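# Sort loose wooden strips into rows matching their colour

## Task

Move every loose wooden strip into the existing row that has the same colour as that strip, then release the gripper so nothing is held at the end.

## Robot and tools

ROBOT. Two arms, named left_arm and right_arm, each with six joints and a gripper with two fingers. The names are labels only; they do not mean left or right in a camera picture. Keep the arms well apart, since a hard collision between them can end the scene.

FRAME. Printed poses share one scene frame. The origin sits on the tabletop midway between the arms, +x runs out across the table, +z points upward, and left_arm is on the +y side. Each gripper pose is end_effector_position in metres plus end_effector_quat_wxyz. That position is the point between the finger pads, roughly 1 cm short of the fingertips, and it can be somewhat off, especially when the arm is stretched far. The fingers point along the gripper's +z axis and close along its y axis.

execute_actions. Argument "actions" is a list holding one item or nothing. An empty list moves nothing and only reports the state. A wait is {"steps": N} with N from 1 to 300; it commands nothing and returns once N control steps (1/30 s each) have gone by since the previous result, with your own reply time counted in. A move is {"rows": [...], "steps": N}, where N is at most 15 (15 if omitted) and rows has 1 to 15 entries. Each row covers one control step, and if rows run out, the final row keeps being applied. Optional "pictures": false skips the images.

ROW LAYOUT. One flat list of 14 plain numbers covering both arms, always all 14 even if one arm stays still: left_arm's waist, shoulder, elbow, wrist pitch, wrist yaw, wrist roll, opening, then right_arm's same seven in that order. The six joint values are absolute target angles in radians, in the same units shown under Joint positions, not offsets. Stated ranges per arm: waist -2.880 to 2.880, shoulder 0.000 to 3.142, elbow 0.000 to 3.019, wrist pitch -1.693 to 1.571, wrist yaw -1.571 to 1.571, wrist roll -2.094 to 2.094. The true end of a joint may differ from these by up to 0.019 rad. A target beyond a stated end by more than 0.019 rad, and farther out than the joint's last reported angle, gets the whole call rejected and nothing is sent. A target past the real end is clipped there, and a "joint sent to its limit" line may appear (possibly referring to an earlier action still running); no such line does not prove there is more room. The opening is an absolute value from -1 (closed) to +1 (fully open).

MOTION. Joints move at limited speed. Each step the command sent to a joint stays within a fixed margin of its measured angle: 0.264 rad waist, 0.32 shoulder, 0.276 elbow, 0.33 wrist pitch, 0.186 wrist yaw, 0.522 wrist roll. If the targets would put a gripper more than 70 mm from where it is now, all that arm's targets are pulled back proportionally, so plan big moves as several calls. Between calls the arms keep heading to the most recent row until everything nearly stops or some step is HELD; after that, only a fresh action continues the travel or pressing. Fingers still in motion finish opening or closing.

RESULT LINES. The state line gives both gripper poses as left_arm: … | right_arm: …. Joint positions and Joint velocities list, per arm, the six joints (rad, rad/s) followed by the finger-pad gap (m, m/s; 0.094 m is fully open). grip_measured is the measured opening on the same -1 to +1 scale you command; each gripper's reading may carry a fixed error of about 1 mm. "joint command not followed" means a clearance check altered or blocked some joint targets; the rest of the row still ran. HELD marks steps on which your row, wholly or partly, was not sent.

GRIPPING. Between the ends of the scale, fingers go to the opening you write as read by grip_measured. To keep a strip held, command roughly 0.03 below its grip_measured reading for a firm hold, or less of a gap for a gentler one. Pad force tops out near 50 to 62 N (lower on some grippers), and parts under about 2 mm thick receive less force. First contact can spike harder. Expect occasional brief tugs on held parts or nudges to loose ones, so check grip after moving.

MOTOR HEAT. Carrying a load warms motors, even while you are composing a reply. MOTOR HOT appears from 85 °C; at 100 °C that arm's motors and gripper release and it drops, reported as OVER-TEMPERATURE FAULT. Avoid long holds with a loaded arm.

zoom_image. Arguments camera ("cam_head_left" or "cam_head_right", both 504x504) and region [x0, y0, x1, y1] in image pixels, origin top-left, at most 504 by 504. It returns an enlarged view of that camera's latest picture, useful for telling strip colours and row positions apart.

finished_scene. Argument scene (integer 1 to 2) is the number of the scene being closed. It is final and reports whether the goal was met; the goal must hold afterwards, so open the grippers and move clear first. Sending a reply with no tool call stops everything.

AVOID. Never let a strip or anything else leave the table. Do not drop strips from height, slam into the table or rows, shove objects hard, or press the arms together. Move smoothly with modest effort.

Each tool is called after "Call:" by a JSON object that holds its "op" and its "data".

## Session

Call:
{"op": "execute_actions", "data": {"actions": []}}

Scene clock: 0.00 s of 5700.00 s.
left_arm: end_effector_position=(+0.2044, +0.6524, +0.3944) grip_measured=+1.000 end_effector_quat_wxyz=(-0.006, +0.386, +0.902, +0.192) | right_arm: end_effector_position=(+0.3109, -0.0480, +0.1205) grip_measured=+1.000 end_effector_quat_wxyz=(+0.544, +0.046, +0.760, +0.353)
Joint positions: left_arm=[ 1.16   1.237  1.534 -1.487 -0.074  1.822  0.094] | right_arm=[1.025 1.475 0.303 0.984 0.55  0.736 0.094]
Joint velocities: left_arm=[ 0.005 -0.015 -0.022 -0.002  0.022 -0.066  0.   ] | right_arm=[ 0.005 -0.024 -0.012 -0.022 -0.022  0.037  0.   ]
Motor temperatures (°C, as the motors report them): left_arm=[23 22 24 23 25 22] | right_arm=[23 23 26 24 26 23]

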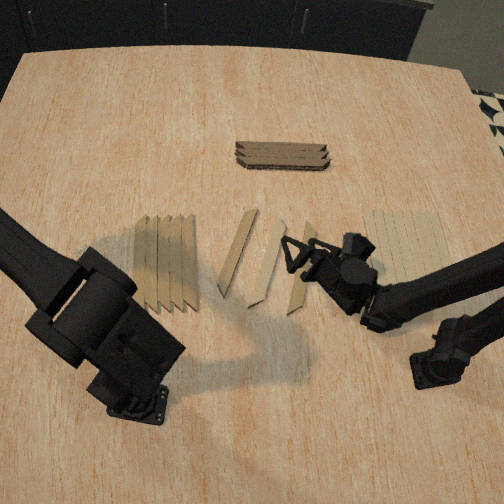

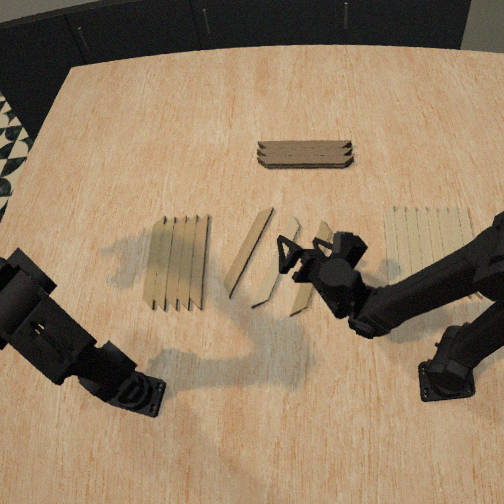

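Call:
{"op": "execute_actions", "data": {"actions": [{"rows":[[0,1.5,1.4,-1.47,0,0,1,0,1.5,1.1,-1.17,0,0,1]]}], "pictures": false}}

Call:
{"op": "execute_actions", "data": {"actions": [{"steps":90}]}}

Call:
{"op": "zoom_image", "data": {"camera": "cam_head_left", "region": [110,120,470,340]}}

Scene clock: 7.73 s of 5700.00 s.
left_arm: end_effector_position=(+0.3765, +0.4980, +0.2327) grip_measured=+1.000 end_effector_quat_wxyz=(-0.005, +0.336, +0.942, +0.001) | right_arm: end_effector_position=(+0.5428, -0.1069, +0.1625) grip_measured=+1.000 end_effector_quat_wxyz=(+0.493, -0.119, +0.846, +0.167)
Joint positions: left_arm=[ 0.642  1.491  1.4   -1.485 -0.008  1.168  0.094] | right_arm=[0.437 1.488 0.816 0.196 0.017 0.196 0.094]
Joint velocities: left_arm=[-1.548  0.327 -0.139  0.022 -0.051 -1.692  0.   ] | right_arm=[-1.109 -0.015  0.857 -1.336 -0.11  -0.462  0.   ]
Motor temperatures (°C, as the motors report them): left_arm=[23 22 26 23 25 22] | right_arm=[23 23 26 24 26 23]
Steps of this call (steps 1 to 90: nothing new was sent; then 4.23 s passed at rest; steps 91 to 105: all 15 steps of this action). Readings (joint positions):
91: left_arm=[1.154 1.241 1.530 -1.487 -0.066 1.797] | right_arm=[1.011 1.474 0.313 0.950 0.499 0.693]
92: left_arm=[1.140 1.245 1.524 -1.487 -0.058 1.764] | right_arm=[0.980 1.475 0.338 0.885 0.440 0.638]
94: left_arm=[1.091 1.270 1.504 -1.487 -0.042 1.697] | right_arm=[0.894 1.482 0.411 0.762 0.327 0.532]
98: left_arm=[0.961 1.354 1.459 -1.487 -0.021 1.540] | right_arm=[0.714 1.488 0.574 0.534 0.120 0.355]
105: the state above

Scene clock: 10.73 s of 5700.00 s.
left_arm: end_effector_position=(+0.4225, +0.2251, +0.2208) grip_measured=+1.000 end_effector_quat_wxyz=(-0.015, +0.084, +0.996, +0.000) | right_arm: end_effector_position=(+0.4392, -0.3562, +0.1126) grip_measured=+1.000 end_effector_quat_wxyz=(-0.004, -0.015, +1.000, -0.001)
Joint positions: left_arm=[ 0.004  1.513  1.392 -1.48   0.001  0.012  0.094] | right_arm=[-0.007  1.493  1.075 -1.162  0.001  0.012  0.094]
Joint velocities: left_arm=[ 0.015  0.005 -0.022 -0.002 -0.051  0.066  0.   ] | right_arm=[-0.024 -0.005 -0.002  0.002  0.007  0.095  0.   ]
Motor temperatures (°C, as the motors report them): left_arm=[23 23 26 23 25 22] | right_arm=[23 24 27 24 26 23]
Steps of this call (steps 1 to 45: the robot went on to your last target; steps 46 to 90: nothing new was sent). Readings (joint positions):
1: left_arm=[0.589 1.501 1.396 -1.485 -0.008 1.110] | right_arm=[0.399 1.488 0.845 0.150 0.014 0.181]
2: left_arm=[0.534 1.508 1.394 -1.484 -0.007 1.052] | right_arm=[0.362 1.488 0.873 0.105 0.012 0.168]
4: left_arm=[0.422 1.513 1.392 -1.484 -0.006 0.936] | right_arm=[0.285 1.488 0.925 0.009 0.007 0.142]
8: left_arm=[0.194 1.513 1.392 -1.484 -0.004 0.702] | right_arm=[0.117 1.488 1.007 -0.239 0.003 0.092]
90: the state above
All arms were judged still, so your last target was given up. Only a new action makes them travel on or press farther. Fingers that are still opening or closing keep moving.

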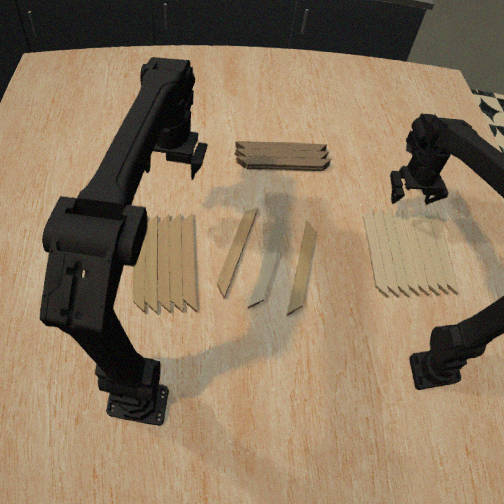

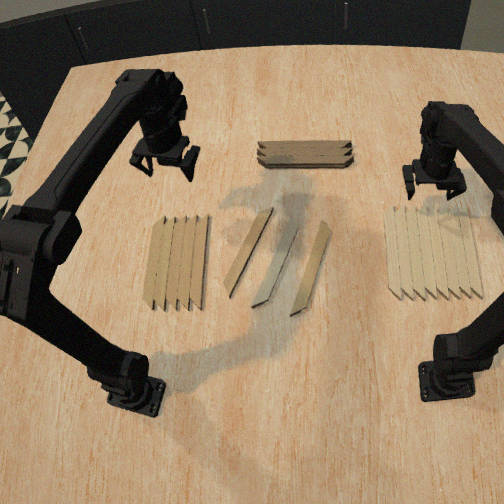

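Region (110, 120, 470, 340) of cam_head_left's 504x504 image, scaled by 1.400, with more detail than that image has.

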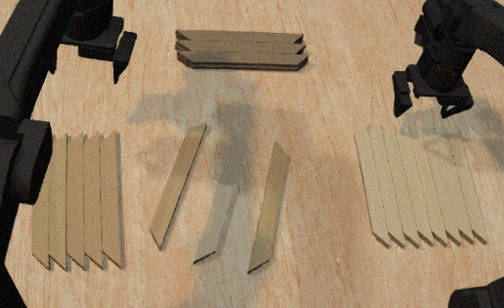

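Call:
{"op": "execute_actions", "data": {"actions": [{"rows":[[-0.3,1.2,0.8,-1.17,0,0,1,0.5,1.5,1.1,-0.6,0,0,1]]}], "pictures": false}}

Call:
{"op": "execute_actions", "data": {"actions": [{"steps":40}]}}

Scene clock: 21.27 s of 5700.00 s.
left_arm: end_effector_position=(+0.2387, +0.1658, +0.1037) grip_measured=+1.000 end_effector_quat_wxyz=(-0.026, +0.239, +0.971, +0.005) | right_arm: end_effector_position=(+0.4797, -0.0822, +0.1444) grip_measured=+1.000 end_effector_quat_wxyz=(+0.250, -0.270, +0.926, +0.077)
Joint positions: left_arm=[-0.31   1.198  0.769 -1.196  0.002  0.012  0.094] | right_arm=[ 0.526  1.495  1.072 -0.618 -0.004  0.009  0.094]
Joint velocities: left_arm=[ 0.044 -0.015  0.051  0.222  0.066  0.066  0.   ] | right_arm=[ 0.454  0.015  0.012  0.095 -0.022 -0.022  0.   ]
Motor temperatures (°C, as the motors report them): left_arm=[23 23 27 23 25 22] | right_arm=[23 24 28 24 26 23]
Steps of this call (steps 1 to 90: nothing new was sent; then 7.03 s passed at rest; steps 91 to 105: all 15 steps of this action). Readings (joint positions):
91: left_arm=[-0.005 1.498 1.369 -1.442 -0.003 0.012] | right_arm=[0.003 1.493 1.074 -1.133 0.005 0.012]
92: left_arm=[-0.023 1.466 1.319 -1.382 -0.005 0.012] | right_arm=[0.021 1.493 1.072 -1.079 0.007 0.012]
94: left_arm=[-0.095 1.387 1.205 -1.309 -0.006 0.012] | right_arm=[0.087 1.495 1.072 -0.966 0.007 0.012]
98: left_arm=[-0.267 1.233 0.962 -1.223 0.002 0.012] | right_arm=[0.256 1.495 1.072 -0.774 0.007 0.012]
105: the state above

Scene clock: 22.60 s of 5700.00 s.
left_arm: end_effector_position=(+0.2418, +0.1651, +0.1037) grip_measured=+1.000 end_effector_quat_wxyz=(-0.021, +0.237, +0.971, +0.004) | right_arm: end_effector_position=(+0.4863, -0.0912, +0.1449) grip_measured=+1.000 end_effector_quat_wxyz=(+0.253, -0.261, +0.929, +0.074)
Joint positions: left_arm=[-0.307  1.198  0.769 -1.184  0.002  0.012  0.094] | right_arm=[ 0.507  1.495  1.072 -0.615 -0.001  0.008  0.094]
Joint velocities: left_arm=[-0.015 -0.005 -0.002 -0.012  0.022 -0.022  0.   ] | right_arm=[-0.015 -0.005 -0.012 -0.017 -0.051  0.007  0.   ]
Motor temperatures (°C, as the motors report them): left_arm=[23 23 27 23 25 22] | right_arm=[23 24 28 24 26 23]
Steps of this call (steps 1 to 30: the robot went on to your last target; steps 31 to 40: nothing new was sent). Readings (joint positions):
1: left_arm=[-0.309 1.198 0.769 -1.190 0.002 0.012] | right_arm=[0.536 1.495 1.072 -0.616 -0.005 0.009]
2: left_arm=[-0.308 1.198 0.769 -1.186 0.002 0.012] | right_arm=[0.537 1.495 1.072 -0.616 -0.005 0.008]
4: left_arm=[-0.307 1.198 0.769 -1.185 0.002 0.012] | right_arm=[0.529 1.495 1.072 -0.615 -0.004 0.008]
8: left_arm=[-0.307 1.198 0.769 -1.184 0.002 0.012] | right_arm=[0.509 1.495 1.072 -0.615 -0.001 0.008]
40: the state above
All arms were judged still, so your last target was given up. Only a new action makes them travel on or press farther. Fingers that are still opening or closing keep moving.

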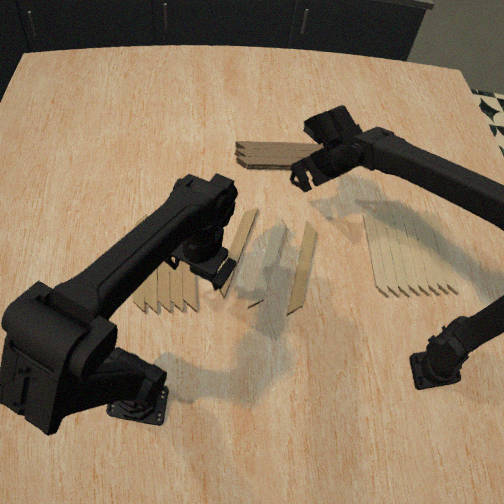

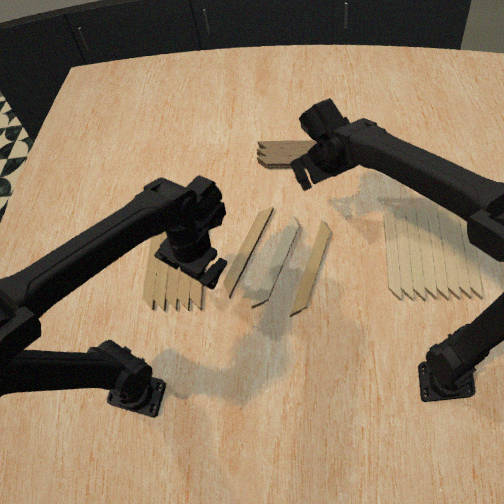

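Call:
{"op": "execute_actions", "data": {"actions": [{"rows":[[-0.434,1.53,0.957,-0.956,0,-0.27,0,0.453,1.348,0.766,-0.95,0,0.5,0]]}], "pictures": false}}

Call:
{"op": "execute_actions", "data": {"actions": [{"steps":30}]}}

Call:
{"op": "zoom_image", "data": {"camera": "cam_head_left", "region": [120,170,470,340]}}

Call:
{"op": "zoom_image", "data": {"camera": "cam_head_right", "region": [140,170,490,340]}}

Scene clock: 41.40 s of 5700.00 s.
left_arm: end_effector_position=(+0.3135, +0.0712, +0.0468) grip_measured=+0.002 end_effector_quat_wxyz=(-0.000, +0.178, +0.984, +0.000) | right_arm: end_effector_position=(+0.3105, -0.2178, +0.0461) grip_measured=+0.003 end_effector_quat_wxyz=(-0.002, -0.028, +1.000, -0.001)
Joint positions: left_arm=[-0.44   1.547  0.939 -0.964 -0.    -0.243  0.047] | right_arm=[ 0.46   1.362  0.738 -0.952 -0.001  0.453  0.047]
Joint velocities: left_arm=[-0.005 -0.073  0.012  0.002 -0.022 -0.183 -0.   ] | right_arm=[ 0.005 -0.024  0.022 -0.007 -0.051  0.227 -0.   ]
Motor temperatures (°C, as the motors report them): left_arm=[23 23 29 23 25 22] | right_arm=[23 24 30 24 26 23]
Steps of this call (steps 1 to 90: nothing new was sent; then 15.30 s passed at rest; steps 91 to 105: all 15 steps of this action). Readings (joint positions):
91: left_arm=[-0.313 1.210 0.774 -1.169 0.000 -0.011] | right_arm=[0.506 1.491 1.063 -0.633 -0.001 0.038]
92: left_arm=[-0.326 1.240 0.790 -1.139 -0.000 -0.038] | right_arm=[0.505 1.477 1.041 -0.666 -0.001 0.075]
94: left_arm=[-0.363 1.339 0.843 -1.075 -0.000 -0.091] | right_arm=[0.500 1.441 0.966 -0.740 -0.001 0.144]
98: left_arm=[-0.429 1.529 0.939 -0.974 -0.000 -0.187] | right_arm=[0.478 1.378 0.800 -0.895 -0.001 0.317]
105: the state above

Scene clock: 42.40 s of 5700.00 s.
left_arm: end_effector_position=(+0.3139, +0.0709, +0.0491) grip_measured=+0.002 end_effector_quat_wxyz=(+0.003, +0.170, +0.985, -0.001) | right_arm: end_effector_position=(+0.3105, -0.2178, +0.0462) grip_measured=+0.003 end_effector_quat_wxyz=(-0.002, -0.010, +1.000, -0.000)
Joint positions: left_arm=[-0.44   1.54   0.939 -0.964 -0.    -0.258  0.047] | right_arm=[ 0.46   1.361  0.738 -0.952 -0.001  0.489  0.047]
Joint velocities: left_arm=[-0.005 -0.005  0.002  0.007  0.022  0.037 -0.001] | right_arm=[-0.005 -0.005 -0.007 -0.022 -0.051 -0.022  0.   ]
Motor temperatures (°C, as the motors report them): left_arm=[23 23 29 23 25 22] | right_arm=[23 24 30 24 26 23]
Steps of this call (steps 1 to 30: the robot went on to your last target). Readings (joint positions):
1: left_arm=[-0.440 1.544 0.939 -0.964 -0.000 -0.246] | right_arm=[0.460 1.362 0.738 -0.952 -0.001 0.461]
2: left_arm=[-0.440 1.542 0.939 -0.964 -0.000 -0.248] | right_arm=[0.460 1.361 0.738 -0.952 -0.001 0.466]
4: left_arm=[-0.440 1.541 0.939 -0.964 -0.000 -0.252] | right_arm=[0.460 1.361 0.738 -0.952 -0.001 0.474]
8: left_arm=[-0.440 1.540 0.939 -0.964 -0.000 -0.255] | right_arm=[0.460 1.361 0.738 -0.952 -0.001 0.483]
30: the state above
All arms were judged still, so your last target was given up. Only a new action makes them travel on or press farther. Fingers that are still opening or closing keep moving.

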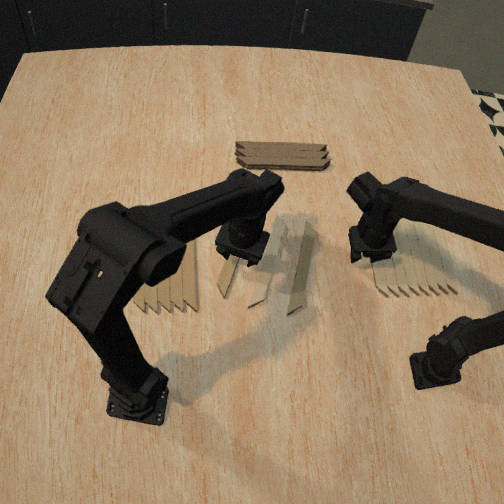

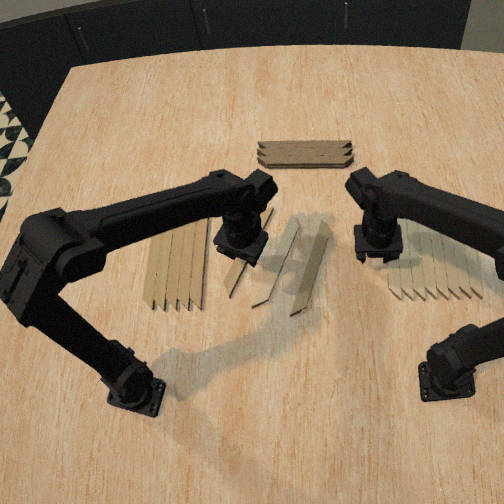

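Region (120, 170, 470, 340) of cam_head_left's 504x504 image, scaled by 1.440, with more detail than that image has; it fills the top 245 rows of this view, and the rest is white.

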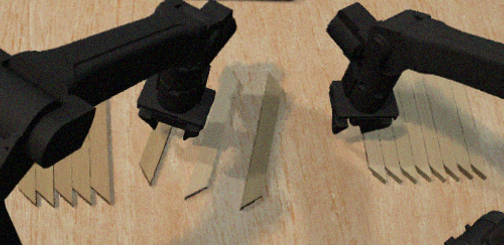

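Region (140, 170, 490, 340) of cam_head_right's 504x504 image, scaled by 1.440, with more detail than that image has; it fills the top 245 rows of this view, and the rest is white.

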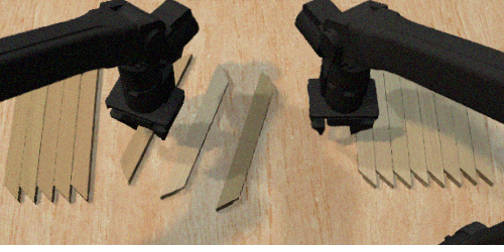

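Call:
{"op": "execute_actions", "data": {"actions": [{"rows":[[-0.385,1.618,1.066,-0.99,0,-0.21,0.25,0.453,1.348,0.766,-0.95,0,0.5,0]]}], "pictures": false}}

Call:
{"op": "execute_actions", "data": {"actions": [{"rows":[[-0.385,1.665,1.045,-0.90,0,-0.21,0.25,0.453,1.348,0.766,-0.95,0,0.5,0]]}]}}

Call:
{"op": "zoom_image", "data": {"camera": "cam_head_right", "region": [180,180,340,320]}}

Call:
{"op": "zoom_image", "data": {"camera": "cam_head_left", "region": [170,180,330,320]}}

Scene clock: 47.33 s of 5700.00 s.
left_arm: end_effector_position=(+0.3588, +0.0699, +0.0565) grip_measured=+0.248 end_effector_quat_wxyz=(+0.012, +0.159, +0.987, -0.005) | right_arm: end_effector_position=(+0.3105, -0.2178, +0.0462) grip_measured=+0.003 end_effector_quat_wxyz=(-0.002, -0.010, +1.000, -0.000)
Joint positions: left_arm=[-0.383  1.607  1.043 -0.98   0.001 -0.224  0.059] | right_arm=[ 0.46   1.361  0.738 -0.952 -0.001  0.489  0.047]
Joint velocities: left_arm=[-0.015 -0.015  0.007 -0.012 -0.081  0.051 -0.   ] | right_arm=[ 0.005 -0.024 -0.002 -0.002 -0.081  0.007 -0.001]
Motor temperatures (°C, as the motors report them): left_arm=[23 23 29 23 25 22] | right_arm=[23 24 30 24 26 23]
Steps of this call (steps 1 to 90: nothing new was sent; then 1.43 s passed at rest; steps 91 to 105: all 15 steps of this action). Readings (joint positions):
91: left_arm=[-0.436 1.546 0.948 -0.970 0.001 -0.252] | right_arm=[0.460 1.361 0.738 -0.952 -0.001 0.489]
92: left_arm=[-0.430 1.558 0.967 -0.978 0.001 -0.246] | right_arm=[0.460 1.361 0.738 -0.952 -0.001 0.489]
94: left_arm=[-0.409 1.589 1.012 -0.980 0.001 -0.237] | right_arm=[0.460 1.361 0.738 -0.952 -0.001 0.489]
98: left_arm=[-0.383 1.607 1.043 -0.980 0.001 -0.229] | right_arm=[0.460 1.361 0.738 -0.952 -0.001 0.489]
105: the state above

Scene clock: 47.83 s of 5700.00 s.
left_arm: end_effector_position=(+0.3690, +0.0638, +0.0372) grip_measured=+0.248 end_effector_quat_wxyz=(+0.020, +0.159, +0.987, -0.009) | right_arm: end_effector_position=(+0.3105, -0.2178, +0.0462) grip_measured=+0.003 end_effector_quat_wxyz=(-0.002, -0.010, +1.000, -0.000)
Joint positions: left_arm=[-0.383  1.655  1.043 -0.915  0.001 -0.223  0.059] | right_arm=[ 0.46   1.361  0.738 -0.952 -0.001  0.489  0.047]
Joint velocities: left_arm=[ 0.005  0.005 -0.012  0.007 -0.051  0.022 -0.   ] | right_arm=[ 0.005  0.005 -0.017 -0.002 -0.022  0.007  0.   ]
Motor temperatures (°C, as the motors report them): left_arm=[23 23 28 23 25 22] | right_arm=[23 24 30 24 26 23]
Steps of this call (steps 1 to 15: all 15 steps of this action). Readings (joint positions):
1: left_arm=[-0.383 1.610 1.043 -0.969 0.001 -0.224] | right_arm=[0.460 1.361 0.738 -0.952 -0.001 0.489]
2: left_arm=[-0.383 1.614 1.043 -0.949 0.001 -0.223] | right_arm=[0.460 1.361 0.738 -0.952 -0.001 0.489]
4: left_arm=[-0.383 1.629 1.043 -0.924 0.001 -0.223] | right_arm=[0.460 1.361 0.738 -0.952 -0.001 0.489]
8: left_arm=[-0.383 1.653 1.043 -0.916 0.001 -0.223] | right_arm=[0.460 1.361 0.738 -0.952 -0.001 0.489]
15: the state above

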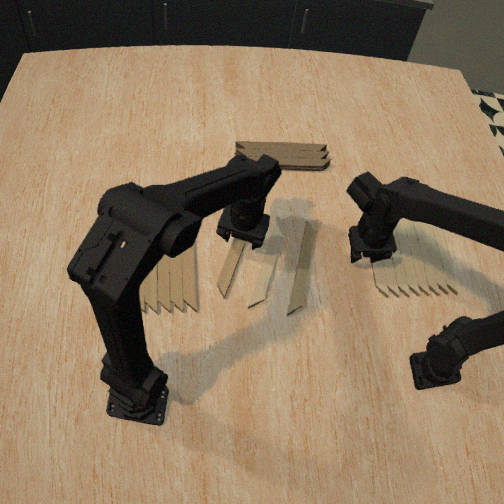

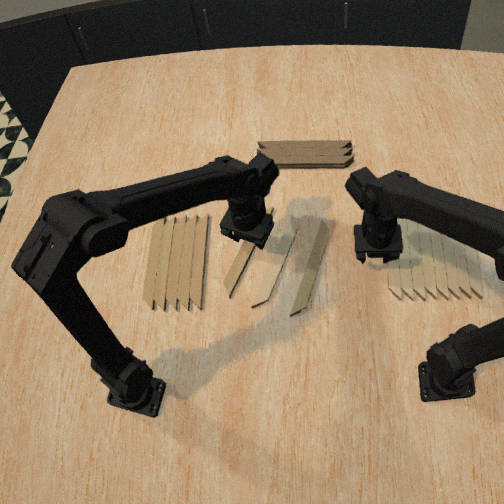

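Region (180, 180, 340, 320) of cam_head_right's 504x504 image, scaled by 3.150, with more detail than that image has; it fills the top 441 rows of this view, and the rest is white.

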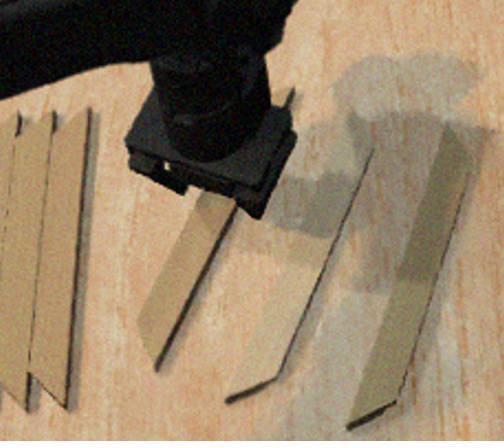

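Region (170, 180, 330, 320) of cam_head_left's 504x504 image, scaled by 3.150, with more detail than that image has; it fills the top 441 rows of this view, and the rest is white.

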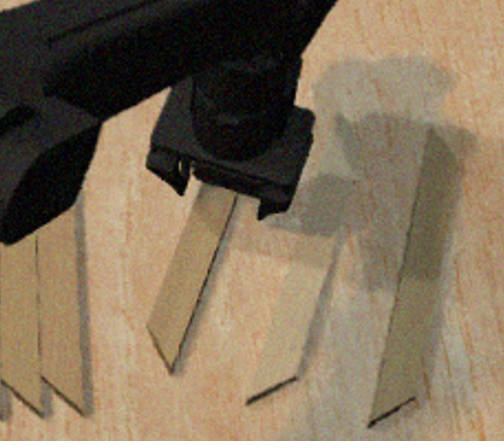

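Call:
{"op": "execute_actions", "data": {"actions": [{"rows":[[-0.385,1.667,0.975,-0.872,0,-0.21,0.25,0.453,1.348,0.766,-0.95,0,0.5,0]]}]}}

Call:
{"op": "zoom_image", "data": {"camera": "cam_head_left", "region": [170,180,330,320]}}

Call:
{"op": "execute_actions", "data": {"actions": [{"rows":[[-0.385,1.667,0.975,-0.872,0,-0.21,-0.5,0.453,1.348,0.766,-0.95,0,0.5,0]]}]}}

Scene clock: 51.53 s of 5700.00 s.
left_arm: end_effector_position=(+0.3511, +0.0746, +0.0200) grip_measured=+0.248 end_effector_quat_wxyz=(+0.009, +0.159, +0.987, -0.004) | right_arm: end_effector_position=(+0.3105, -0.2178, +0.0462) grip_measured=+0.003 end_effector_quat_wxyz=(-0.002, -0.010, +1.000, -0.000)
Joint positions: left_arm=[-0.382  1.65   0.981 -0.882  0.002 -0.223  0.059] | right_arm=[ 0.46   1.361  0.738 -0.952 -0.001  0.489  0.047]
Joint velocities: left_arm=[-0.005  0.015 -0.007  0.002 -0.051 -0.037 -0.   ] | right_arm=[-0.024 -0.015  0.002 -0.017 -0.007  0.022 -0.001]
Motor temperatures (°C, as the motors report them): left_arm=[23 23 28 23 25 22] | right_arm=[23 24 30 24 26 23]
Steps of this call (steps 1 to 15: the robot went on to your last target; steps 16 to 90: nothing new was sent; then 0.20 s passed at rest; steps 91 to 105: all 15 steps of this action). Readings (joint positions):
91: left_arm=[-0.383 1.655 1.035 -0.906 0.001 -0.222] | right_arm=[0.460 1.361 0.738 -0.952 -0.001 0.489]
92: left_arm=[-0.383 1.653 1.021 -0.893 0.001 -0.222] | right_arm=[0.460 1.361 0.738 -0.952 -0.001 0.489]
94: left_arm=[-0.383 1.653 0.991 -0.887 0.001 -0.222] | right_arm=[0.460 1.361 0.738 -0.952 -0.001 0.489]
98: left_arm=[-0.382 1.650 0.981 -0.882 0.002 -0.223] | right_arm=[0.460 1.361 0.738 -0.952 -0.001 0.489]
105: the state above

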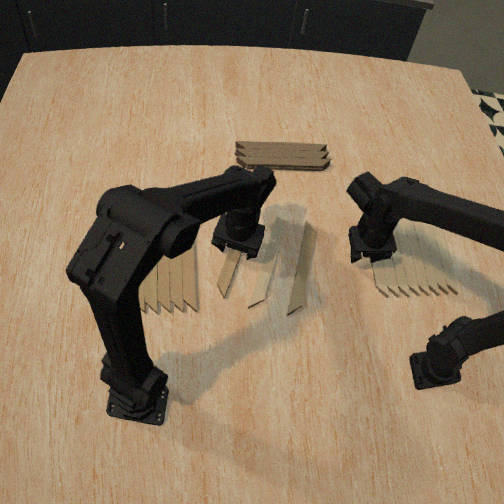

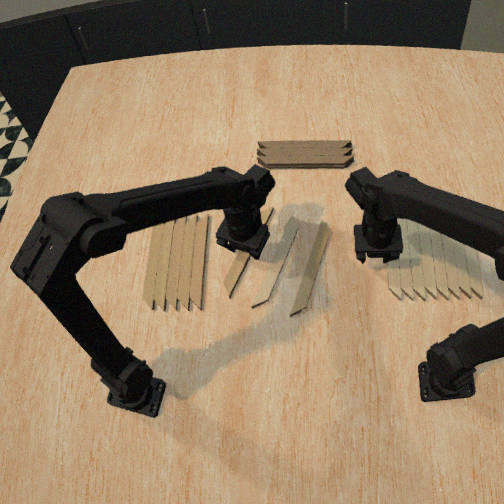

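Region (170, 180, 330, 320) of cam_head_left's 504x504 image, scaled by 3.150, with more detail than that image has; it fills the top 441 rows of this view, and the rest is white.

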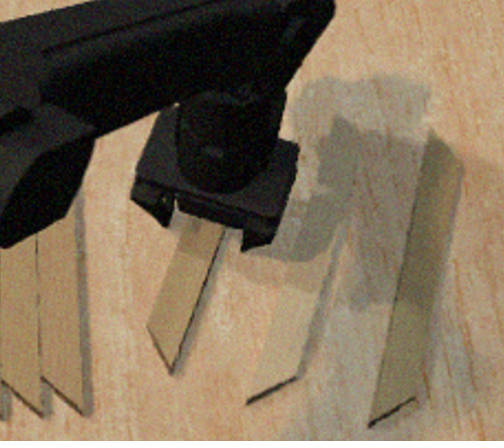

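Scene clock: 52.03 s of 5700.00 s.
left_arm: end_effector_position=(+0.3508, +0.0748, +0.0197) grip_measured=-0.438 end_effector_quat_wxyz=(+0.009, +0.159, +0.987, -0.004) | right_arm: end_effector_position=(+0.3105, -0.2178, +0.0462) grip_measured=+0.003 end_effector_quat_wxyz=(-0.002, -0.010, +1.000, -0.000)
Joint positions: left_arm=[-0.382  1.65   0.98  -0.882  0.001 -0.222  0.026] | right_arm=[ 0.46   1.361  0.738 -0.952 -0.001  0.489  0.047]
Joint velocities: left_arm=[ 0.005 -0.015  0.002 -0.002 -0.007  0.022 -0.001] | right_arm=[ 0.015  0.005 -0.012  0.007 -0.022 -0.022  0.   ]
Motor temperatures (°C, as the motors report them): left_arm=[23 23 28 23 25 22] | right_arm=[23 24 30 24 26 23]
Steps of this call (steps 1 to 15: all 15 steps of this action). Readings (joint positions):
1: left_arm=[-0.382 1.650 0.981 -0.882 0.002 -0.223] | right_arm=[0.460 1.361 0.738 -0.952 -0.001 0.489]
2: left_arm=[-0.382 1.650 0.981 -0.882 0.002 -0.222] | right_arm=[0.460 1.361 0.738 -0.952 -0.001 0.489]
4: left_arm=[-0.382 1.650 0.980 -0.882 0.001 -0.222] | right_arm=[0.460 1.361 0.738 -0.952 -0.001 0.489]
8: left_arm=[-0.382 1.650 0.980 -0.882 0.001 -0.222] | right_arm=[0.460 1.361 0.738 -0.952 -0.001 0.489]
15: the state above

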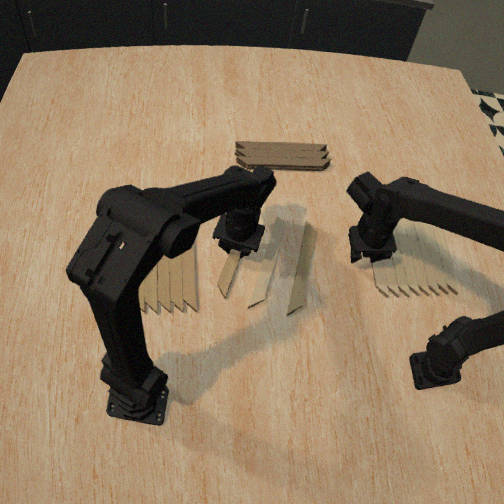

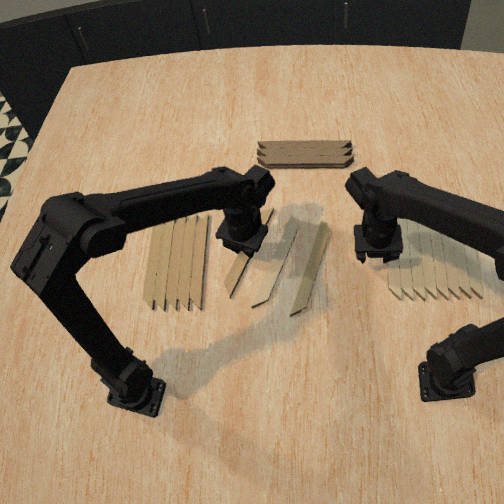

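Call:
{"op": "execute_actions", "data": {"actions": [{"rows":[[-0.385,1.60,1.01,-0.95,0,-0.21,-0.48,0.453,1.348,0.766,-0.95,0,0.5,0]],"steps":10}], "pictures": false}}

Call:
{"op": "execute_actions", "data": {"actions": [{"rows":[[-0.269,1.507,0.875,-0.905,0,-0.47,-0.48,0.453,1.348,0.766,-0.95,0,0.5,0]]}], "pictures": false}}

Call:
{"op": "execute_actions", "data": {"actions": [{"steps":15}]}}

Call:
{"op": "zoom_image", "data": {"camera": "cam_head_right", "region": [130,180,290,330]}}

Scene clock: 57.97 s of 5700.00 s.
left_arm: end_effector_position=(+0.3433, +0.0794, +0.0360) grip_measured=-0.438 end_effector_quat_wxyz=(+0.003, +0.160, +0.987, -0.002) | right_arm: end_effector_position=(+0.3105, -0.2178, +0.0462) grip_measured=+0.003 end_effector_quat_wxyz=(-0.002, -0.010, +1.000, -0.000)
Joint positions: left_arm=[-0.382  1.609  0.981 -0.937  0.001 -0.222  0.026] | right_arm=[ 0.46   1.361  0.738 -0.952 -0.001  0.489  0.047]
Joint velocities: left_arm=[ 0.005 -0.005 -0.002  0.002 -0.022  0.051 -0.   ] | right_arm=[ 0.005 -0.015 -0.007 -0.017 -0.081 -0.066  0.   ]
Motor temperatures (°C, as the motors report them): left_arm=[23 23 28 23 25 22] | right_arm=[23 24 30 24 26 23]
Steps of this call (steps 1 to 15: the robot went on to your last target; steps 16 to 90: nothing new was sent; then 2.60 s passed at rest; steps 91 to 100: all 10 steps of this action). Readings (joint positions):
91: left_arm=[-0.382 1.647 0.981 -0.891 0.001 -0.222] | right_arm=[0.460 1.361 0.738 -0.952 -0.001 0.489]
92: left_arm=[-0.382 1.643 0.981 -0.907 0.001 -0.222] | right_arm=[0.460 1.361 0.738 -0.952 -0.001 0.489]
94: left_arm=[-0.382 1.630 0.981 -0.929 0.001 -0.222] | right_arm=[0.460 1.361 0.738 -0.952 -0.001 0.489]
98: left_arm=[-0.382 1.611 0.981 -0.936 0.001 -0.222] | right_arm=[0.460 1.361 0.738 -0.952 -0.001 0.489]
100: the state above

Scene clock: 58.47 s of 5700.00 s.
left_arm: end_effector_position=(+0.3281, +0.1413, +0.0350) grip_measured=-0.438 end_effector_quat_wxyz=(+0.003, -0.014, +1.000, -0.001) | right_arm: end_effector_position=(+0.3105, -0.2178, +0.0462) grip_measured=+0.003 end_effector_quat_wxyz=(-0.002, -0.010, +1.000, -0.000)
Joint positions: left_arm=[-0.262  1.512  0.86  -0.913 -0.002 -0.45   0.026] | right_arm=[ 0.46   1.361  0.738 -0.952 -0.001  0.489  0.047]
Joint velocities: left_arm=[-0.005 -0.015  0.017 -0.007 -0.081 -0.037  0.002] | right_arm=[-0.005  0.005 -0.002 -0.007 -0.037 -0.066  0.   ]
Motor temperatures (°C, as the motors report them): left_arm=[23 23 28 23 25 22] | right_arm=[23 24 30 24 26 23]
Steps of this call (steps 1 to 15: all 15 steps of this action). Readings (joint positions):
1: left_arm=[-0.375 1.602 0.968 -0.927 0.004 -0.257] | right_arm=[0.460 1.361 0.738 -0.952 -0.001 0.489]
2: left_arm=[-0.361 1.584 0.942 -0.915 0.006 -0.297] | right_arm=[0.460 1.361 0.738 -0.952 -0.001 0.489]
4: left_arm=[-0.310 1.542 0.888 -0.913 0.003 -0.355] | right_arm=[0.460 1.361 0.738 -0.952 -0.001 0.489]
8: left_arm=[-0.252 1.512 0.860 -0.913 -0.002 -0.418] | right_arm=[0.460 1.361 0.738 -0.952 -0.001 0.489]
15: the state above

Scene clock: 58.97 s of 5700.00 s.
left_arm: end_effector_position=(+0.3281, +0.1413, +0.0350) grip_measured=-0.438 end_effector_quat_wxyz=(+0.003, -0.018, +1.000, -0.001) | right_arm: end_effector_position=(+0.3105, -0.2178, +0.0462) grip_measured=+0.003 end_effector_quat_wxyz=(-0.002, -0.010, +1.000, -0.000)
Joint positions: left_arm=[-0.262  1.512  0.86  -0.913 -0.002 -0.458  0.026] | right_arm=[ 0.46   1.361  0.738 -0.952 -0.001  0.489  0.047]
Joint velocities: left_arm=[-0.015  0.005 -0.007 -0.002 -0.007 -0.022 -0.001] | right_arm=[-0.015  0.005  0.012 -0.002  0.037  0.007 -0.001]
Motor temperatures (°C, as the motors report them): left_arm=[23 23 28 23 25 22] | right_arm=[23 24 30 24 26 23]
Steps of this call (steps 1 to 15: the robot went on to your last target). Readings (joint positions):
1: left_arm=[-0.262 1.512 0.860 -0.913 -0.002 -0.451] | right_arm=[0.460 1.361 0.738 -0.952 -0.001 0.489]
2: left_arm=[-0.262 1.512 0.860 -0.913 -0.002 -0.453] | right_arm=[0.460 1.361 0.738 -0.952 -0.001 0.489]
4: left_arm=[-0.262 1.512 0.860 -0.913 -0.002 -0.455] | right_arm=[0.460 1.361 0.738 -0.952 -0.001 0.489]
8: left_arm=[-0.262 1.512 0.860 -0.913 -0.002 -0.456] | right_arm=[0.460 1.361 0.738 -0.952 -0.001 0.489]
15: the state above
All arms were judged still, so your last target was given up. Only a new action makes them travel on or press farther. Fingers that are still opening or closing keep moving.

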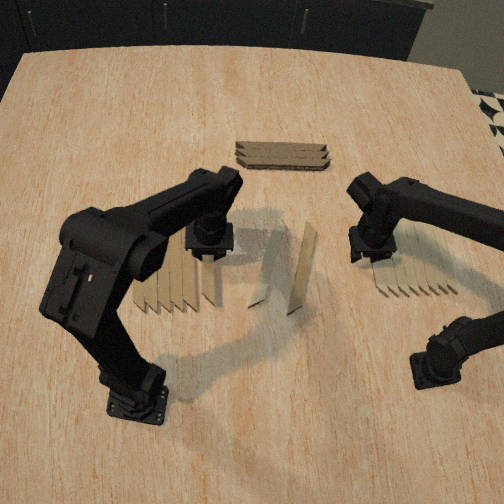

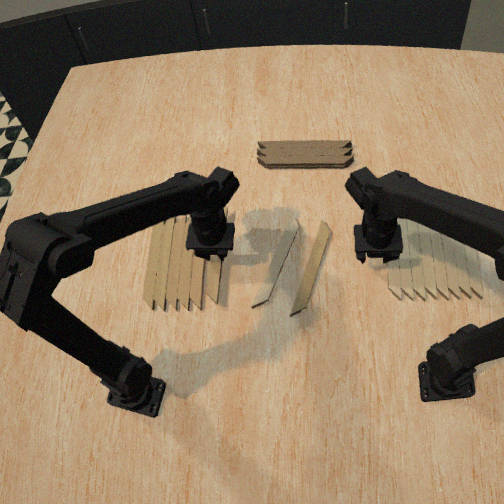

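Region (130, 180, 290, 330) of cam_head_right's 504x504 image, scaled by 3.150, with more detail than that image has; it fills the top 472 rows of this view, and the rest is white.

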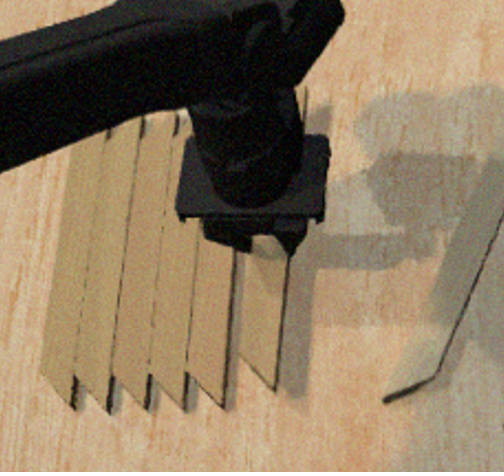

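Call:
{"op": "execute_actions", "data": {"actions": [{"rows":[[-0.285,1.546,0.84,-0.86,0,-0.49,-0.48,0.6,1.45,1.0,-1.05,0,-1.91,0.25]]}], "pictures": false}}

Call:
{"op": "execute_actions", "data": {"actions": [{"rows":[[-0.285,1.546,0.84,-0.86,0,-0.49,-0.36,0.6,1.45,1.0,-1.05,0,-1.91,0.25]],"steps":8}], "pictures": false}}

Call:
{"op": "execute_actions", "data": {"actions": [{"rows":[[-0.285,1.42,0.93,-1.05,0,-0.49,-0.36,0.864,1.731,1.235,-1.053,0,-1.91,0.25]]}], "pictures": false}}

Call:
{"op": "execute_actions", "data": {"actions": [{"rows":[[0.1,1.42,0.93,-1.05,0,1.5,0.25,0.864,1.731,1.235,-1.053,0,-1.91,0.25]]}], "pictures": false}}

Call:
{"op": "execute_actions", "data": {"actions": [{"steps":40}]}}

Call:
{"op": "zoom_image", "data": {"camera": "cam_head_left", "region": [170,180,330,330]}}

Scene clock: 71.00 s of 5700.00 s.
left_arm: end_effector_position=(+0.3215, +0.1374, +0.0199) grip_measured=-0.438 end_effector_quat_wxyz=(-0.001, -0.019, +1.000, +0.001) | right_arm: end_effector_position=(+0.3505, -0.1296, +0.0991) grip_measured=+0.247 end_effector_quat_wxyz=(+0.034, -0.679, +0.733, -0.003)
Joint positions: left_arm=[-0.279  1.535  0.836 -0.874 -0.002 -0.477  0.026] | right_arm=[ 0.605  1.446  0.984 -1.041 -0.    -0.841  0.059]
Joint velocities: left_arm=[-0.005 -0.015 -0.017  0.002 -0.022 -0.095  0.   ] | right_arm=[-0.015  0.005 -0.007  0.002  0.007 -2.821 -0.001]
Motor temperatures (°C, as the motors report them): left_arm=[23 23 28 23 25 22] | right_arm=[23 24 30 24 26 23]
Steps of this call (steps 1 to 90: nothing new was sent; then 8.53 s passed at rest; steps 91 to 105: all 15 steps of this action). Readings (joint positions):
91: left_arm=[-0.263 1.513 0.857 -0.905 -0.002 -0.461] | right_arm=[0.465 1.365 0.749 -0.966 0.001 0.440]
92: left_arm=[-0.265 1.514 0.853 -0.892 -0.002 -0.464] | right_arm=[0.479 1.377 0.771 -0.991 0.002 0.378]
94: left_arm=[-0.272 1.521 0.846 -0.879 -0.002 -0.469] | right_arm=[0.522 1.407 0.838 -1.019 0.002 0.235]
98: left_arm=[-0.279 1.534 0.837 -0.876 -0.002 -0.474] | right_arm=[0.595 1.446 0.964 -1.033 0.000 -0.152]
105: the state above

Scene clock: 71.27 s of 5700.00 s.
left_arm: end_effector_position=(+0.3215, +0.1374, +0.0199) grip_measured=-0.362 end_effector_quat_wxyz=(-0.001, -0.019, +1.000, +0.001) | right_arm: end_effector_position=(+0.3503, -0.1297, +0.0991) grip_measured=+0.248 end_effector_quat_wxyz=(-0.030, +0.902, -0.430, +0.015)
Joint positions: left_arm=[-0.279  1.535  0.836 -0.874 -0.002 -0.477  0.03 ] | right_arm=[ 0.605  1.446  0.984 -1.042 -0.    -1.599  0.059]
Joint velocities: left_arm=[-0.005 -0.005  0.002  0.007 -0.022 -0.007  0.   ] | right_arm=[-0.015 -0.005  0.007 -0.012  0.007 -2.103  0.001]
Motor temperatures (°C, as the motors report them): left_arm=[23 23 28 23 25 22] | right_arm=[23 24 30 24 26 23]
Steps of this call (steps 1 to 8: all 8 steps of this action). Readings (joint positions):
1: left_arm=[-0.279 1.535 0.836 -0.874 -0.002 -0.477] | right_arm=[0.605 1.446 0.984 -1.041 -0.000 -0.939]
2: left_arm=[-0.279 1.535 0.836 -0.874 -0.002 -0.477] | right_arm=[0.605 1.446 0.984 -1.041 -0.000 -1.038]
4: left_arm=[-0.279 1.535 0.836 -0.874 -0.002 -0.477] | right_arm=[0.605 1.446 0.984 -1.041 -0.000 -1.235]
8: the state above

Scene clock: 71.77 s of 5700.00 s.
left_arm: end_effector_position=(+0.3258, +0.1353, +0.0888) grip_measured=-0.362 end_effector_quat_wxyz=(+0.019, -0.019, +1.000, -0.009) | right_arm: end_effector_position=(+0.3471, -0.0859, +0.0809) grip_measured=+0.248 end_effector_quat_wxyz=(-0.010, +0.941, -0.338, +0.007)
Joint positions: left_arm=[-0.279  1.405  0.912 -1.036 -0.001 -0.478  0.03 ] | right_arm=[ 0.692  1.557  1.057 -1.045  0.003 -1.71   0.059]
Joint velocities: left_arm=[-0.005 -0.005 -0.007 -0.007  0.037 -0.022 -0.   ] | right_arm=[-0.005 -0.083 -0.007  0.007  0.037 -0.037  0.   ]
Motor temperatures (°C, as the motors report them): left_arm=[23 23 28 23 25 22] | right_arm=[23 24 30 24 26 23]
A step of this action was HELD (marked below), so the robot has no last target. An arm can still carry out its HELD step.
Steps of this call (steps 1 to 15: all 15 steps of this action). Readings (joint positions):
1: left_arm=[-0.279 1.529 0.844 -0.906 -0.001 -0.477] | right_arm=[0.613 1.454 0.990 -1.045 0.003 -1.634]
2: left_arm=[-0.279 1.518 0.854 -0.958 -0.001 -0.477] | right_arm=[0.630 1.474 1.009 -1.050 0.005 -1.659]
4: left_arm=[-0.279 1.475 0.870 -1.012 -0.001 -0.478] | right_arm=[0.687 1.540 1.063 -1.050 0.005 -1.705]
5: left_arm=[-0.279 1.452 0.879 -1.024 -0.001 -0.478] | right_arm=[0.711 1.567 1.082 -1.046 0.002 -1.710] HELD
6: left_arm=[-0.279 1.433 0.888 -1.030 -0.001 -0.478] | right_arm=[0.727 1.581 1.084 -1.039 -0.000 -1.710] HELD
7: left_arm=[-0.279 1.419 0.897 -1.032 -0.001 -0.478] | right_arm=[0.731 1.583 1.075 -1.039 -0.000 -1.710] HELD
8: left_arm=[-0.279 1.409 0.904 -1.033 -0.001 -0.478] | right_arm=[0.728 1.582 1.066 -1.041 0.001 -1.710] HELD
9: left_arm=[-0.279 1.404 0.909 -1.033 -0.001 -0.478] | right_arm=[0.722 1.578 1.060 -1.043 0.001 -1.710] HELD
10: left_arm=[-0.279 1.404 0.912 -1.033 -0.001 -0.478] | right_arm=[0.714 1.575 1.057 -1.044 0.002 -1.710] HELD
11: left_arm=[-0.279 1.404 0.912 -1.033 -0.001 -0.478] | right_arm=[0.707 1.572 1.057 -1.045 0.002 -1.710] HELD
12: left_arm=[-0.279 1.404 0.912 -1.035 -0.001 -0.478] | right_arm=[0.701 1.568 1.057 -1.045 0.003 -1.710] HELD
13: left_arm=[-0.279 1.405 0.912 -1.036 -0.001 -0.478] | right_arm=[0.696 1.564 1.057 -1.045 0.003 -1.710] HELD
14: left_arm=[-0.279 1.405 0.912 -1.036 -0.001 -0.478] | right_arm=[0.693 1.561 1.057 -1.045 0.003 -1.710] HELD
15: the state above HELD
joint command not followed: on one or more control steps a check withheld the commanded joint targets of the right arm, and it was not sent them on those steps. On the call's last step the targets were still withheld.
cause: the commanded joint targets would bring a part of the robot too close to another arm (this arm's wrist (the part past joint 4) and the other arm's wrist (the part past joint 4)); next, command targets that bring no part of the robot closer to that arm.

Scene clock: 72.27 s of 5700.00 s.
left_arm: end_effector_position=(+0.3608, +0.2757, +0.0888) grip_measured=+0.248 end_effector_quat_wxyz=(+0.019, +0.432, +0.902, +0.009) | right_arm: end_effector_position=(+0.3170, +0.0109, +0.0506) grip_measured=+0.248 end_effector_quat_wxyz=(+0.007, +0.986, -0.164, -0.004)
Joint positions: left_arm=[ 0.111  1.405  0.912 -1.036 -0.002  0.844  0.059] | right_arm=[ 0.884  1.743  1.206 -1.05  -0.001 -1.879  0.059]
Joint velocities: left_arm=[-0.2   -0.015 -0.002  0.007  0.037  2.791  0.   ] | right_arm=[-0.015 -0.005  0.007  0.012 -0.051 -0.11   0.   ]
Motor temperatures (°C, as the motors report them): left_arm=[23 23 28 23 25 22] | right_arm=[23 24 30 24 26 23]
A step of this action was HELD (marked below), so the robot has no last target. An arm can still carry out its HELD step.
Steps of this call (steps 1 to 15: all 15 steps of this action). Readings (joint positions):
1: left_arm=[-0.264 1.405 0.912 -1.036 0.005 -0.420] | right_arm=[0.692 1.555 1.057 -1.045 0.003 -1.710] HELD
2: left_arm=[-0.233 1.405 0.912 -1.036 0.008 -0.349] | right_arm=[0.693 1.555 1.057 -1.045 0.003 -1.712]
4: left_arm=[-0.127 1.405 0.912 -1.036 0.008 -0.209] | right_arm=[0.703 1.562 1.063 -1.046 0.004 -1.730]
8: left_arm=[0.103 1.405 0.912 -1.036 -0.004 0.160] | right_arm=[0.782 1.648 1.141 -1.049 0.004 -1.807]
15: the state above
joint command not followed: on one or more control steps a check withheld the commanded joint targets of the right arm, and it was not sent them on those steps.
cause: the commanded joint targets would bring a part of the robot too close to another arm (this arm's wrist (the part past joint 4) and the other arm's wrist (the part past joint 4)); next, command targets that bring no part of the robot closer to that arm.

Scene clock: 73.60 s of 5700.00 s.
left_arm: end_effector_position=(+0.3606, +0.2714, +0.0888) grip_measured=+0.248 end_effector_quat_wxyz=(+0.017, +0.611, +0.791, +0.012) | right_arm: end_effector_position=(+0.3203, +0.0086, +0.0509) grip_measured=+0.248 end_effector_quat_wxyz=(+0.007, +0.987, -0.159, -0.004)
Joint positions: left_arm=[ 0.1    1.405  0.912 -1.036 -0.001  1.256  0.059] | right_arm=[ 0.875  1.743  1.206 -1.05  -0.001 -1.898  0.059]
Joint velocities: left_arm=[-0.024 -0.024 -0.002 -0.012 -0.007 -0.037  0.001] | right_arm=[-0.005 -0.005  0.002  0.007  0.037 -0.022 -0.   ]
Motor temperatures (°C, as the motors report them): left_arm=[23 23 28 23 25 22] | right_arm=[23 24 30 24 26 23]
Steps of this call (steps 1 to 40: nothing new was sent). Readings (joint positions):
1: left_arm=[0.105 1.405 0.912 -1.036 -0.002 0.928] | right_arm=[0.882 1.743 1.206 -1.050 -0.001 -1.883]
2: left_arm=[0.101 1.405 0.912 -1.036 -0.001 0.994] | right_arm=[0.880 1.743 1.206 -1.050 -0.001 -1.886]
4: left_arm=[0.100 1.405 0.912 -1.036 -0.001 1.089] | right_arm=[0.877 1.743 1.206 -1.050 -0.001 -1.890]
8: left_arm=[0.100 1.405 0.912 -1.036 -0.001 1.188] | right_arm=[0.875 1.743 1.206 -1.050 -0.001 -1.895]
40: the state above

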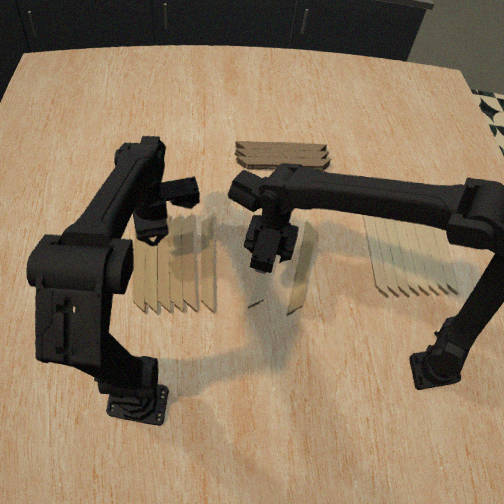

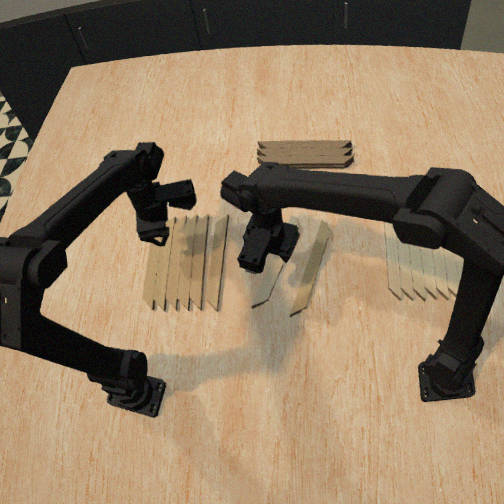

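Region (170, 180, 330, 330) of cam_head_left's 504x504 image, scaled by 3.150, with more detail than that image has; it fills the top 472 rows of this view, and the rest is white.

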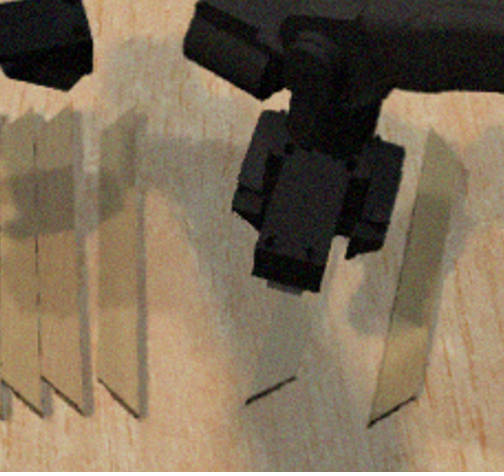

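Call:
{"op": "execute_actions", "data": {"actions": [{"rows":[[0.1,1.42,0.93,-1.05,0,1.5,0.25,0.87,1.805,1.18,-0.94,0,-1.91,0.4]]}], "pictures": false}}

Call:
{"op": "execute_actions", "data": {"actions": [{"rows":[[0.1,1.42,0.93,-1.05,0,1.5,0.25,0.87,1.805,1.18,-0.94,0,-1.91,-0.48]]}]}}

Scene clock: 78.40 s of 5700.00 s.
left_arm: end_effector_position=(+0.3606, +0.2714, +0.0888) grip_measured=+0.248 end_effector_quat_wxyz=(+0.015, +0.696, +0.718, +0.014) | right_arm: end_effector_position=(+0.3248, +0.0146, +0.0161) grip_measured=+0.397 end_effector_quat_wxyz=(-0.001, +0.987, -0.158, +0.000)
Joint positions: left_arm=[ 0.1    1.405  0.912 -1.036 -0.001  1.479  0.059] | right_arm=[ 0.875  1.8    1.18  -0.948 -0.001 -1.899  0.066]
Joint velocities: left_arm=[-0.015 -0.015 -0.017 -0.002  0.007  0.037 -0.001] | right_arm=[ 0.005 -0.005  0.007 -0.012 -0.022 -0.007 -0.001]
Motor temperatures (°C, as the motors report them): left_arm=[23 23 28 23 25 22] | right_arm=[23 24 30 24 26 23]
Steps of this call (steps 1 to 90: nothing new was sent; then 1.30 s passed at rest; steps 91 to 105: all 15 steps of this action). Readings (joint positions):
91: left_arm=[0.100 1.405 0.912 -1.036 -0.001 1.292] | right_arm=[0.875 1.744 1.202 -1.032 -0.001 -1.899]
92: left_arm=[0.100 1.405 0.912 -1.036 -0.001 1.331] | right_arm=[0.875 1.747 1.197 -1.001 -0.001 -1.899]
94: left_arm=[0.100 1.405 0.912 -1.036 -0.001 1.388] | right_arm=[0.875 1.763 1.193 -0.965 -0.001 -1.899]
98: left_arm=[0.100 1.405 0.912 -1.036 -0.001 1.447] | right_arm=[0.875 1.794 1.183 -0.951 -0.001 -1.899]
105: the state above

Scene clock: 78.90 s of 5700.00 s.
left_arm: end_effector_position=(+0.3606, +0.2714, +0.0888) grip_measured=+0.248 end_effector_quat_wxyz=(+0.015, +0.699, +0.715, +0.014) | right_arm: end_effector_position=(+0.3249, +0.0147, +0.0161) grip_measured=-0.438 end_effector_quat_wxyz=(-0.002, +0.987, -0.158, +0.000)
Joint positions: left_arm=[ 0.1    1.405  0.912 -1.036 -0.001  1.488  0.059] | right_arm=[ 0.875  1.8    1.18  -0.947 -0.001 -1.899  0.026]
Joint velocities: left_arm=[ 0.015 -0.015  0.007 -0.007  0.022 -0.051  0.   ] | right_arm=[ 0.005 -0.015  0.017 -0.002  0.022 -0.051  0.   ]
Motor temperatures (°C, as the motors report them): left_arm=[23 23 28 23 25 22] | right_arm=[23 24 30 24 26 23]
Steps of this call (steps 1 to 15: all 15 steps of this action). Readings (joint positions):
1: left_arm=[0.100 1.405 0.912 -1.036 -0.001 1.481] | right_arm=[0.875 1.800 1.180 -0.948 -0.001 -1.899]
2: left_arm=[0.100 1.405 0.912 -1.036 -0.001 1.483] | right_arm=[0.875 1.800 1.180 -0.948 -0.001 -1.899]
4: left_arm=[0.100 1.405 0.912 -1.036 -0.001 1.484] | right_arm=[0.875 1.800 1.180 -0.947 -0.001 -1.899]
8: left_arm=[0.100 1.405 0.912 -1.036 -0.001 1.486] | right_arm=[0.875 1.800 1.180 -0.947 -0.001 -1.899]
15: the state above

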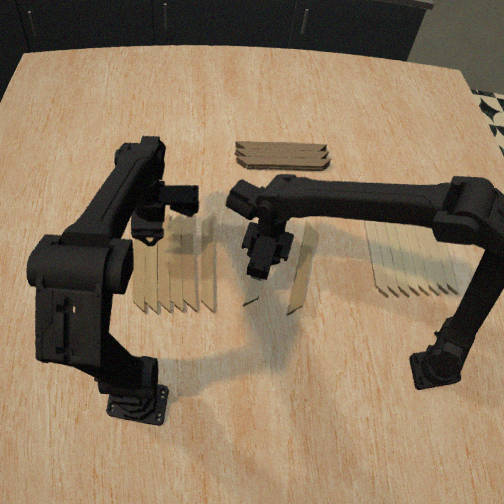

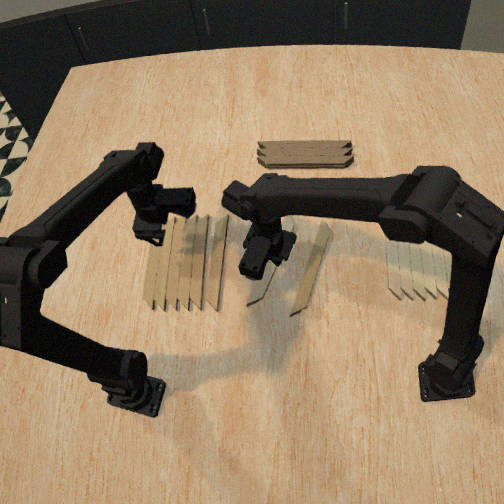

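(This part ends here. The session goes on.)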